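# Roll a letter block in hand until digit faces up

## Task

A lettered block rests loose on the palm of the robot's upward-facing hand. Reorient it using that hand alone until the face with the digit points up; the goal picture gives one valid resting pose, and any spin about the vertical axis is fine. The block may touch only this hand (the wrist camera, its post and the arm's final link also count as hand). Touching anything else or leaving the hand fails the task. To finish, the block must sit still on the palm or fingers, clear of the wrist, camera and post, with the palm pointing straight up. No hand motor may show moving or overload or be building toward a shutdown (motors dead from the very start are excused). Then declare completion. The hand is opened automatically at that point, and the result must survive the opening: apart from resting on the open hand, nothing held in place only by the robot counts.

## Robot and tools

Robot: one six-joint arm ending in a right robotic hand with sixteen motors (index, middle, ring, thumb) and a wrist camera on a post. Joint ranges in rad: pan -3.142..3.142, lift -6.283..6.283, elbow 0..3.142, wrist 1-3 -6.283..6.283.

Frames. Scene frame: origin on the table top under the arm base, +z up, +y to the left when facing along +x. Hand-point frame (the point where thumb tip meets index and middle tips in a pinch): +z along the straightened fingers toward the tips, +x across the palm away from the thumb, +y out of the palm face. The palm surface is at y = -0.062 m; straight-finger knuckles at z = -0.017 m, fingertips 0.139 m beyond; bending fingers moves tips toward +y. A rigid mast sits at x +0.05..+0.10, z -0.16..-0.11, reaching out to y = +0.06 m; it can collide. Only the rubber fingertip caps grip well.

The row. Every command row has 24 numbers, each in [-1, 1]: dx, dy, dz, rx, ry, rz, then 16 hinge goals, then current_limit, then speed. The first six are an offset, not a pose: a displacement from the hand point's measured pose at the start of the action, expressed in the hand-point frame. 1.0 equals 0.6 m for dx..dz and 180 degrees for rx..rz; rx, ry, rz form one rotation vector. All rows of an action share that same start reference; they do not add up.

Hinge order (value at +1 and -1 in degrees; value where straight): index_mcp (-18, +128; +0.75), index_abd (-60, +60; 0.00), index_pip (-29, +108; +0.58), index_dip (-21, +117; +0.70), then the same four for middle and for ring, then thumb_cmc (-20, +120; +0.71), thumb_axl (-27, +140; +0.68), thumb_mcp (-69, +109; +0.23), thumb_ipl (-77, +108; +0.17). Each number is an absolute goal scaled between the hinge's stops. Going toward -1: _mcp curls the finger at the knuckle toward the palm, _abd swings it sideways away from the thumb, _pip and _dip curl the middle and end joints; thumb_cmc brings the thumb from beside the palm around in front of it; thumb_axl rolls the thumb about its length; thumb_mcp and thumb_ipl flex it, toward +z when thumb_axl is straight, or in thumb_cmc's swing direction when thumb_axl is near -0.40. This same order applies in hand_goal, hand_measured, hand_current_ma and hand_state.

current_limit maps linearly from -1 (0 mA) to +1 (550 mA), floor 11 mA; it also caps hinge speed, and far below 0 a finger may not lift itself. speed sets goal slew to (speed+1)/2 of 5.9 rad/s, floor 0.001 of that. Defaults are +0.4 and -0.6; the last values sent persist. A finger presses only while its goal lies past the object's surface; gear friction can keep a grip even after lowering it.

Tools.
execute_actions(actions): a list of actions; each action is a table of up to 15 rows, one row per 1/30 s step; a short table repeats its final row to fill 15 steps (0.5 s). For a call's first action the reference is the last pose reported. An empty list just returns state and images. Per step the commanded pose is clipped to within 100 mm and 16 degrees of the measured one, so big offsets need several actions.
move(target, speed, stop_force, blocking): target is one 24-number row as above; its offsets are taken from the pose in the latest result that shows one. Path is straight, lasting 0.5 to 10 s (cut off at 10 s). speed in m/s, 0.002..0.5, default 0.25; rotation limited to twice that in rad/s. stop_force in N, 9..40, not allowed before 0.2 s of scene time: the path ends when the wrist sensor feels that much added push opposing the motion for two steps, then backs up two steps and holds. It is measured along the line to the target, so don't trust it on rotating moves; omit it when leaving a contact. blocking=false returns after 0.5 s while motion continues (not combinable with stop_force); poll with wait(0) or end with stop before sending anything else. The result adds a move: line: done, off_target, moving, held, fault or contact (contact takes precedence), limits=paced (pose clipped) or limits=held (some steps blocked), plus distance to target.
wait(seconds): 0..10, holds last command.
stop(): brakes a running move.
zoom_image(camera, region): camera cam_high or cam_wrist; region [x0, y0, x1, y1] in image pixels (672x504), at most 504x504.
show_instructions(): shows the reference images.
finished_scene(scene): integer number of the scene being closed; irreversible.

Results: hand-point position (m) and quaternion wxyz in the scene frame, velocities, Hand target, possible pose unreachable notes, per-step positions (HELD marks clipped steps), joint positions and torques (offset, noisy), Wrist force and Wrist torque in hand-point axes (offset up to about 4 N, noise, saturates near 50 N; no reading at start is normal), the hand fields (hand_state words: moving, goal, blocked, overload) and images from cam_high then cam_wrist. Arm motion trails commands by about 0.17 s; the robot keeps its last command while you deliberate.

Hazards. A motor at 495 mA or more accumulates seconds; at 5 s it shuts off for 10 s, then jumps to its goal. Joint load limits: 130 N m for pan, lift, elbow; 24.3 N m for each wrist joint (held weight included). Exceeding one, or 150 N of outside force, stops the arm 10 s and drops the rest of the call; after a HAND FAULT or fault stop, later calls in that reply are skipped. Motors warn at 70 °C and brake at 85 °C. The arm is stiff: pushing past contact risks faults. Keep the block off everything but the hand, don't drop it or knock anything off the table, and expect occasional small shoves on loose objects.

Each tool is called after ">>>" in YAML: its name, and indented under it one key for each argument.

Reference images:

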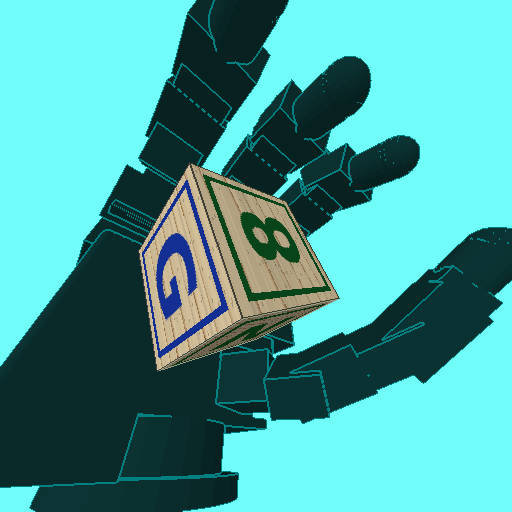

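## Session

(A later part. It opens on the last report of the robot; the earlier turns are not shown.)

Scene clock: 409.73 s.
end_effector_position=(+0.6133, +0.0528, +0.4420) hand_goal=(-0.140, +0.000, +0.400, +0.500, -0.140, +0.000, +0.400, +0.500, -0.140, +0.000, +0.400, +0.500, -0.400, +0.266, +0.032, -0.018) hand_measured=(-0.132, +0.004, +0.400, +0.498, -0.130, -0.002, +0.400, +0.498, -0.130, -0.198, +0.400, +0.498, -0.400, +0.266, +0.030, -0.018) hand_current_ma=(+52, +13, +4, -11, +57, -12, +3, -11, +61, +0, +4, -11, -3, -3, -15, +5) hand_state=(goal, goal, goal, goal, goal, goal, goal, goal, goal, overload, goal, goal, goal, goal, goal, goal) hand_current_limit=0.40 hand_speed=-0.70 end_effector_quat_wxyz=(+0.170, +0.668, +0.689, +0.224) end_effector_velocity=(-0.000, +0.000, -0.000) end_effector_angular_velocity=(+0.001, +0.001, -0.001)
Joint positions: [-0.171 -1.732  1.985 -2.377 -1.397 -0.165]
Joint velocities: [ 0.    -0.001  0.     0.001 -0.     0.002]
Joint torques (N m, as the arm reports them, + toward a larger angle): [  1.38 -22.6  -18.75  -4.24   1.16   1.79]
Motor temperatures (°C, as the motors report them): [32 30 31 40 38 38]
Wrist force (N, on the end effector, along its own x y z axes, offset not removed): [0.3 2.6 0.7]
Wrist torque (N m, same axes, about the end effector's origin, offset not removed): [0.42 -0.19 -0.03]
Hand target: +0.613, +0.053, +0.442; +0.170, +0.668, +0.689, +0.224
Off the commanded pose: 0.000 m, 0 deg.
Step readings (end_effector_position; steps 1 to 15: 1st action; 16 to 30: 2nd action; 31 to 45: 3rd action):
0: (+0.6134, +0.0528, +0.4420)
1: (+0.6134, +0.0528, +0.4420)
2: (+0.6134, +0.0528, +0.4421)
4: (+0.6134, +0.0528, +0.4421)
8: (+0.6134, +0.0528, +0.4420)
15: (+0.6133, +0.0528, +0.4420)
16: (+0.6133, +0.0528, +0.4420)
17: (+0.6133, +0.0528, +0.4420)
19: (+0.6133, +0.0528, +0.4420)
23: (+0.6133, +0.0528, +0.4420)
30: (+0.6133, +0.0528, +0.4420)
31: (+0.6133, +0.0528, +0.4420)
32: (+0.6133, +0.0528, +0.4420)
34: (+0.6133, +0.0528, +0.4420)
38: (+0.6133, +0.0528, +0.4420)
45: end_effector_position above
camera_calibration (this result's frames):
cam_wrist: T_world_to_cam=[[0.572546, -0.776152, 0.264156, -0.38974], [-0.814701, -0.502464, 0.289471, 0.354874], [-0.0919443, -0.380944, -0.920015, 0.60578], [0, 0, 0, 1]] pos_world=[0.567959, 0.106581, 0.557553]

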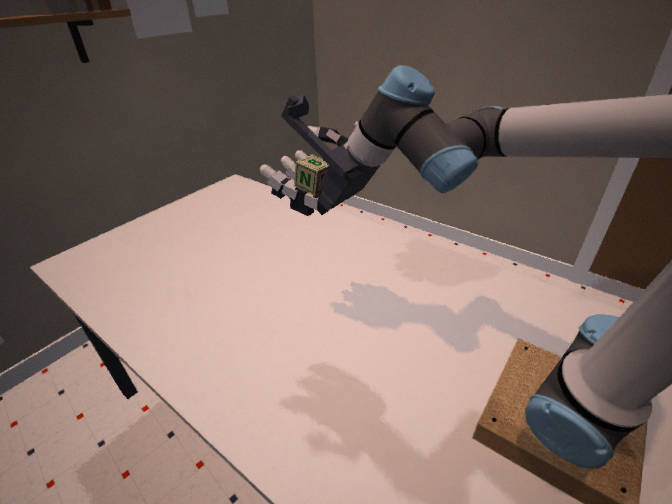

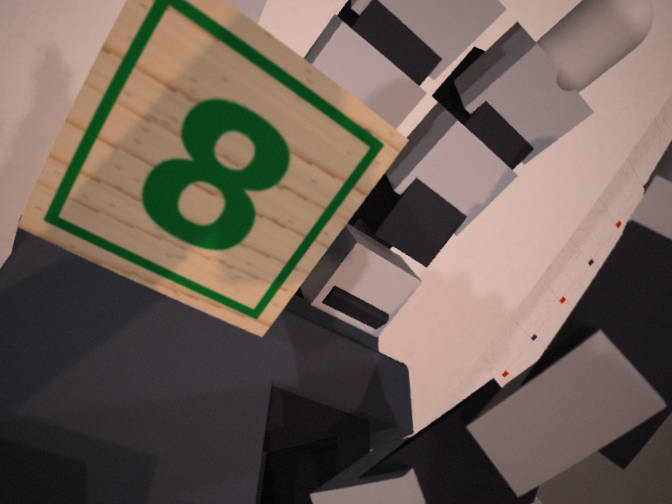

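>>> execute_actions:
  actions:
    - [[0,0,0,-0.04,0,0,-0.04,0,0.4,0.5,-0.04,0,0.4,0.5,-0.04,0,0.4,0.5,-0.4,0.266,0.032,-0.018,0.4,-0.85]]
    - [[0,0,0,-0.04,0,0,0.06,0,0.4,0.5,0.06,0,0.4,0.5,0.06,0,0.4,0.5,-0.4,0.266,0.032,-0.018,0.4,-0.85]]
    - [[0,0,0,-0.04,0,0,0.16,0,0.4,0.5,0.16,0,0.4,0.5,0.16,0,0.4,0.5,-0.4,0.266,0.032,-0.018,0.4,-0.85]]
    - [[0,0,0,-0.04,0,0,0.26,0,0.4,0.5,0.26,0,0.4,0.5,0.26,0,0.4,0.5,-0.4,0.266,0.032,-0.018,0.4,-0.85]]
    - [[0,0,0,0,0,0,0.26,0,0.4,0.5,0.26,0,0.4,0.5,0.26,0,0.4,0.5,-0.4,0.266,0.032,-0.018,0.4,-0.85]]

Scene clock: 422.27 s.
end_effector_position=(+0.6129, +0.0527, +0.4415) hand_goal=(+0.260, +0.000, +0.400, +0.500, +0.260, +0.000, +0.400, +0.500, +0.260, +0.000, +0.400, +0.500, -0.400, +0.266, +0.032, -0.018) hand_measured=(+0.268, +0.002, +0.402, +0.498, +0.270, -0.002, +0.402, +0.498, +0.270, -0.198, +0.402, +0.498, -0.400, +0.266, +0.028, -0.018) hand_current_ma=(+51, +13, +13, -10, +58, -11, +12, -9, +59, +0, +12, -10, +3, +0, -25, +1) hand_state=(goal, goal, goal, goal, goal, goal, goal, goal, goal, overload, goal, goal, goal, goal, goal, goal) hand_current_limit=0.40 hand_speed=-0.85 end_effector_quat_wxyz=(+0.327, +0.607, +0.613, +0.386) end_effector_velocity=(-0.000, +0.001, +0.000) end_effector_angular_velocity=(-0.001, -0.001, +0.003)
Joint positions: [-0.184 -1.583  2.269 -3.308 -1.328 -0.068]
Joint velocities: [ 0.002  0.     0.    -0.001  0.001 -0.001]
Joint torques (N m, as the arm reports them, + toward a larger angle): [ -1.56 -26.97 -23.78  -2.11   1.25  -2.35]
Motor temperatures (°C, as the motors report them): [32 30 31 40 38 38]
Wrist force (N, on the end effector, along its own x y z axes, offset not removed): [0.3 2.1 1.4]
Wrist torque (N m, same axes, about the end effector's origin, offset not removed): [0.27 -0.25 -0.01]
Hand target: +0.613, +0.053, +0.442; +0.327, +0.607, +0.613, +0.386
Off the commanded pose: 0.000 m, 0 deg.
Step readings (end_effector_position; steps 1 to 15: 1st action; 16 to 30: 2nd action; 31 to 45: 3rd action; 46 to 60: 4th action; 61 to 75: 5th action):
0: (+0.6133, +0.0528, +0.4420)
1: (+0.6133, +0.0528, +0.4420)
2: (+0.6123, +0.0530, +0.4398)
4: (+0.6108, +0.0533, +0.4364)
8: (+0.6120, +0.0531, +0.4410)
15: (+0.6132, +0.0528, +0.4420)
16: (+0.6132, +0.0528, +0.4417)
17: (+0.6127, +0.0529, +0.4380)
19: (+0.6113, +0.0532, +0.4343)
23: (+0.6120, +0.0530, +0.4403)
30: (+0.6131, +0.0527, +0.4419)
31: (+0.6131, +0.0528, +0.4415)
32: (+0.6130, +0.0529, +0.4364)
34: (+0.6120, +0.0531, +0.4323)
38: (+0.6121, +0.0529, +0.4397)
45: (+0.6130, +0.0527, +0.4417)
46: (+0.6130, +0.0527, +0.4413)
47: (+0.6131, +0.0528, +0.4357)
49: (+0.6128, +0.0529, +0.4313)
53: (+0.6122, +0.0528, +0.4392)
60: (+0.6129, +0.0527, +0.4415)
61: (+0.6129, +0.0527, +0.4416)
62: (+0.6129, +0.0527, +0.4416)
64: (+0.6129, +0.0527, +0.4415)
68: (+0.6129, +0.0527, +0.4414)
75: end_effector_position above
camera_calibration (this result's frames):
cam_wrist: T_world_to_cam=[[0.360478, -0.801246, 0.477556, -0.35229], [-0.867189, -0.476457, -0.144816, 0.57714], [0.343568, -0.361929, -0.866584, 0.313706], [0, 0, 0, 1]] pos_world=[0.519702, 0.106251, 0.52367]

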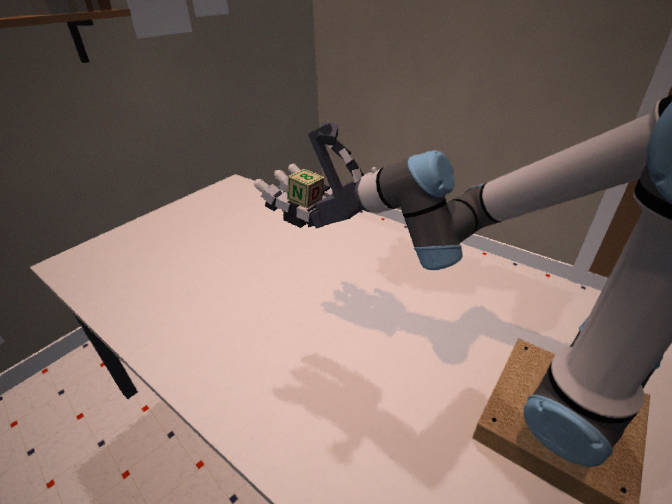

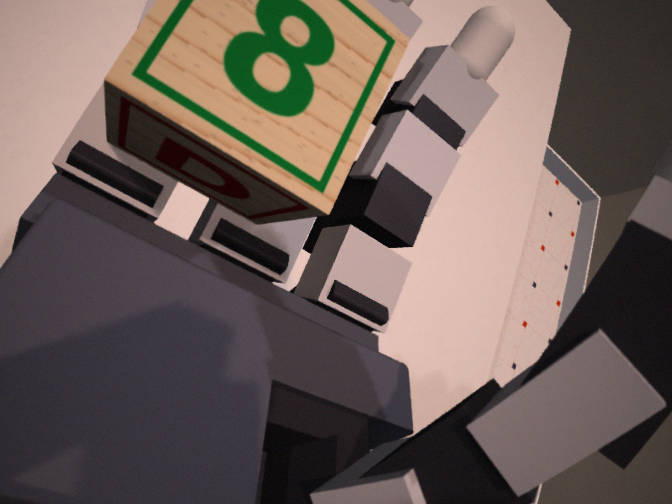

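>>> execute_actions:
  actions:
    - [[0,0,0,-0.04,0,0,0.36,0,0.4,0.5,0.36,0,0.4,0.5,0.36,0,0.4,0.5,-0.4,0.266,0.032,-0.018,0.4,-0.85]]
    - [[0,0,0,-0.04,0,0,0.46,0,0.4,0.5,0.46,0,0.4,0.5,0.46,0,0.4,0.5,-0.4,0.266,0.032,-0.018,0.4,-0.85]]
    - [[0,0,0,-0.04,0,0,0.54,0,0.4,0.5,0.54,0,0.4,0.5,0.54,0,0.4,0.5,-0.4,0.266,0.032,-0.018,0.4,-0.85]]
    - [[0,0,0,-0.04,0,0,0.6,0,0.4,0.5,0.6,0,0.4,0.5,0.6,0,0.4,0.5,-0.4,0.266,0.032,-0.018,0.4,-0.85]]
    - [[0,0,0,0,0,0,0.6,0,0.4,0.5,0.6,0,0.4,0.5,0.6,0,0.4,0.5,-0.4,0.266,0.032,-0.018,0.4,-0.85]]

Scene clock: 434.57 s.
end_effector_position=(+0.6125, +0.0528, +0.4406) hand_goal=(+0.600, +0.000, +0.400, +0.500, +0.600, +0.000, +0.400, +0.500, +0.600, +0.000, +0.400, +0.500, -0.400, +0.266, +0.032, -0.018) hand_measured=(+0.608, +0.002, +0.402, +0.498, +0.610, -0.002, +0.402, +0.498, +0.610, -0.198, +0.402, +0.498, -0.398, +0.266, +0.028, -0.018) hand_current_ma=(+51, +13, +14, -9, +59, -10, +13, -9, +55, +0, +13, -9, +5, +0, -22, +1) hand_state=(goal, goal, goal, goal, goal, goal, goal, goal, goal, overload, goal, goal, goal, goal, goal, goal) hand_current_limit=0.40 hand_speed=-0.85 end_effector_quat_wxyz=(+0.465, +0.509, +0.500, +0.524) end_effector_velocity=(-0.000, +0.000, -0.001) end_effector_angular_velocity=(-0.001, +0.001, +0.000)
Joint positions: [-0.156 -1.153  2.226 -4.203 -1.353  0.059]
Joint velocities: [ 0.001  0.001  0.001 -0.001 -0.001 -0.001]
Joint torques (N m, as the arm reports them, + toward a larger angle): [ -0.45 -37.45  -4.29  -1.12   1.21  -2.42]
Motor temperatures (°C, as the motors report them): [32 30 31 40 38 38]
Wrist force (N, on the end effector, along its own x y z axes, offset not removed): [-1.0 3.1 -0.2]
Wrist torque (N m, same axes, about the end effector's origin, offset not removed): [0.54 -0.04 -0.09]
Hand target: +0.613, +0.053, +0.441; +0.465, +0.509, +0.500, +0.524
Off the commanded pose: 0.000 m, 0 deg.
Step readings (end_effector_position; steps 1 to 15: 1st action; 16 to 30: 2nd action; 31 to 45: 3rd action; 46 to 60: 4th action; 61 to 75: 5th action):
0: (+0.6129, +0.0527, +0.4415)
1: (+0.6129, +0.0527, +0.4412)
2: (+0.6132, +0.0527, +0.4363)
4: (+0.6137, +0.0525, +0.4314)
8: (+0.6123, +0.0528, +0.4390)
15: (+0.6127, +0.0528, +0.4412)
16: (+0.6128, +0.0528, +0.4410)
17: (+0.6135, +0.0526, +0.4375)
19: (+0.6144, +0.0524, +0.4332)
23: (+0.6124, +0.0529, +0.4388)
30: (+0.6126, +0.0528, +0.4409)
31: (+0.6127, +0.0528, +0.4409)
32: (+0.6139, +0.0526, +0.4390)
34: (+0.6149, +0.0524, +0.4352)
38: (+0.6126, +0.0528, +0.4392)
45: (+0.6126, +0.0528, +0.4408)
46: (+0.6127, +0.0528, +0.4408)
47: (+0.6140, +0.0526, +0.4400)
49: (+0.6149, +0.0524, +0.4371)
53: (+0.6126, +0.0528, +0.4394)
60: (+0.6125, +0.0528, +0.4406)
61: (+0.6125, +0.0528, +0.4406)
62: (+0.6125, +0.0528, +0.4406)
64: (+0.6126, +0.0528, +0.4406)
68: (+0.6126, +0.0528, +0.4406)
75: end_effector_position above
camera_calibration (this result's frames):
cam_wrist: T_world_to_cam=[[0.071937, -0.822036, 0.564874, -0.212316], [-0.707994, -0.440999, -0.551602, 0.656613], [0.702545, -0.360247, -0.61372, -0.0183109], [0, 0, 0, 1]] pos_world=[0.493015, 0.108438, 0.470883]

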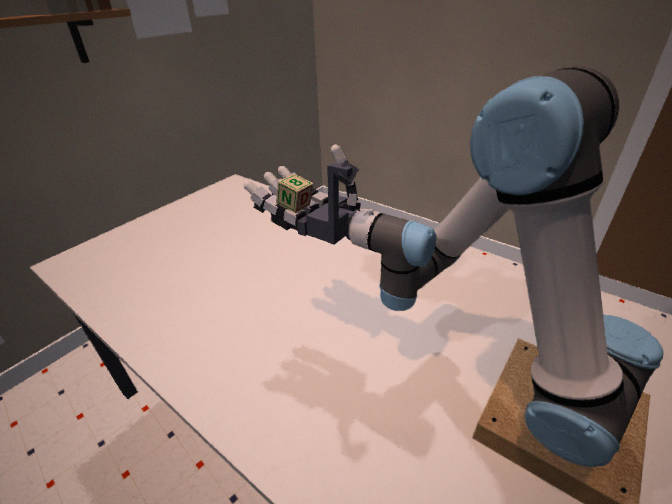

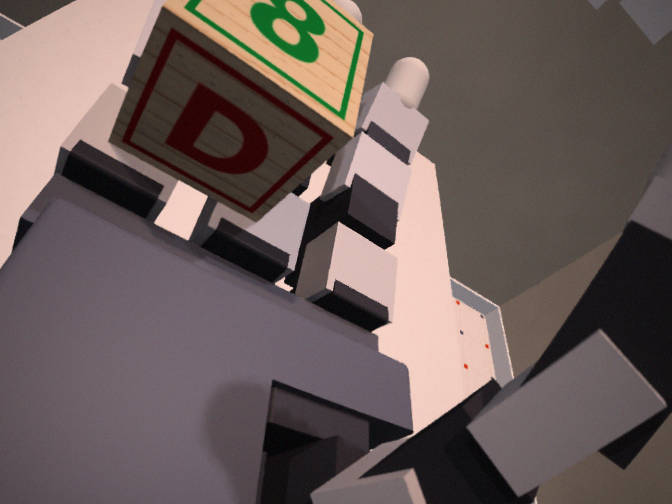

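>>> execute_actions:
  actions:
    - [[0,0,0,-0.007,0,-0.021,0.65,0,0.5,0.6,0.65,0,0.5,0.6,0.65,0,0.5,0.6,-0.2,0.266,0.032,-0.018,0.4,-0.85]]
    - [[0,0,0,0,0,0,0.72,0,0.58,0.7,0.72,0,0.58,0.7,0.72,0,0.58,0.7,-0.1,0.266,0.032,-0.018,0.4,-0.85]]
    - [[0,0,0,0,0,0,0.72,0,0.58,0.7,0.72,0,0.58,0.7,0.72,0,0.58,0.7,-0.1,0.266,0.032,-0.018,0.4,-0.85]]
    - [[0,0,0,0,0,0,0.72,0,0.58,0.7,0.72,0,0.58,0.7,0.72,0,0.58,0.7,-0.1,0.266,0.032,-0.018,0.4,-0.85]]

Scene clock: 445.37 s.
end_effector_position=(+0.6125, +0.0528, +0.4406) hand_goal=(+0.720, +0.000, +0.580, +0.700, +0.720, +0.000, +0.580, +0.700, +0.720, +0.000, +0.580, +0.700, -0.100, +0.266, +0.032, -0.018) hand_measured=(+0.728, +0.002, +0.580, +0.698, +0.732, -0.002, +0.580, +0.698, +0.730, -0.198, +0.580, +0.698, -0.098, +0.266, +0.030, -0.018) hand_current_ma=(+53, +13, +3, -11, +62, -10, +3, -11, +58, +0, +3, -11, +15, +0, -15, +1) hand_state=(goal, goal, goal, goal, goal, goal, goal, goal, goal, overload, goal, goal, goal, goal, goal, goal) hand_current_limit=0.40 hand_speed=-0.85 end_effector_quat_wxyz=(+0.488, +0.487, +0.511, +0.514) end_effector_velocity=(+0.000, +0.001, -0.001) end_effector_angular_velocity=(+0.001, +0.002, +0.003)
Joint positions: [-0.17  -1.131  2.219 -4.241 -1.34  -0.001]
Joint velocities: [ 0.001  0.002  0.    -0.001  0.002  0.   ]
Joint torques (N m, as the arm reports them, + toward a larger angle): [ -0.95 -28.84 -18.52  -1.42  -0.62   1.78]
Motor temperatures (°C, as the motors report them): [32 30 31 40 38 38]
Wrist force (N, on the end effector, along its own x y z axes, offset not removed): [0.0 -0.8 1.1]
Wrist torque (N m, same axes, about the end effector's origin, offset not removed): [-0.08 -0.08 -0.05]
Hand target: +0.613, +0.053, +0.441; +0.488, +0.487, +0.511, +0.514
Off the commanded pose: 0.000 m, 0 deg.
Step readings (end_effector_position; steps 1 to 15: 1st action; 16 to 30: 2nd action; 31 to 45: 3rd action; 46 to 60: 4th action):
0: (+0.6125, +0.0528, +0.4406)
1: (+0.6125, +0.0527, +0.4406)
2: (+0.6126, +0.0525, +0.4404)
4: (+0.6125, +0.0526, +0.4404)
8: (+0.6125, +0.0528, +0.4405)
15: (+0.6125, +0.0528, +0.4406)
16: (+0.6125, +0.0528, +0.4406)
17: (+0.6125, +0.0528, +0.4406)
19: (+0.6125, +0.0528, +0.4406)
23: (+0.6125, +0.0528, +0.4406)
30: (+0.6125, +0.0528, +0.4406)
31: (+0.6125, +0.0528, +0.4406)
32: (+0.6125, +0.0528, +0.4406)
34: (+0.6125, +0.0528, +0.4406)
38: (+0.6125, +0.0528, +0.4406)
45: (+0.6125, +0.0528, +0.4406)
46: (+0.6125, +0.0528, +0.4406)
47: (+0.6125, +0.0528, +0.4406)
49: (+0.6125, +0.0528, +0.4406)
53: (+0.6125, +0.0528, +0.4406)
60: end_effector_position above
camera_calibration (this result's frames):
cam_wrist: T_world_to_cam=[[0.0568891, -0.784038, 0.618101, -0.228557], [-0.694472, -0.475859, -0.539691, 0.644908], [0.717267, -0.398551, -0.571563, -0.0439079], [0, 0, 0, 1]] pos_world=[0.492367, 0.110189, 0.464226]

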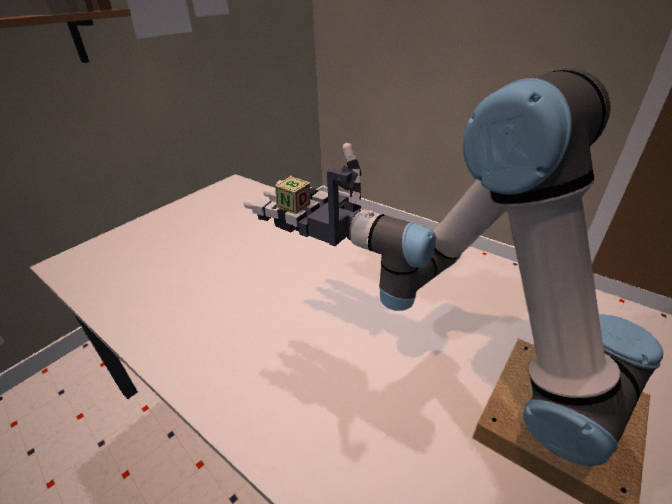

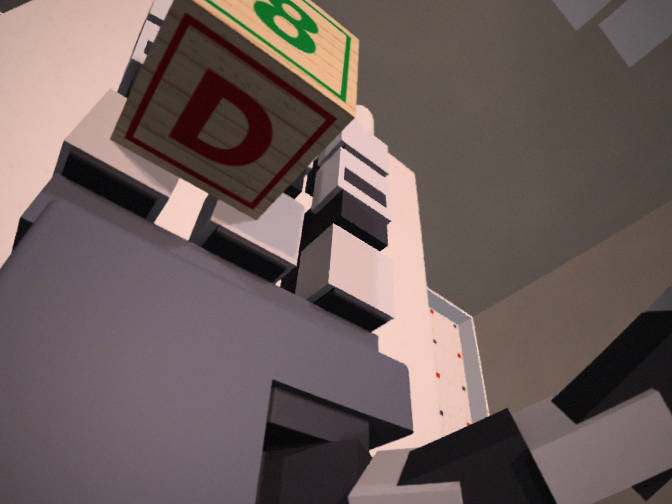

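>>> finished_scene:
  scene: 1

The scene is finished: the task was done.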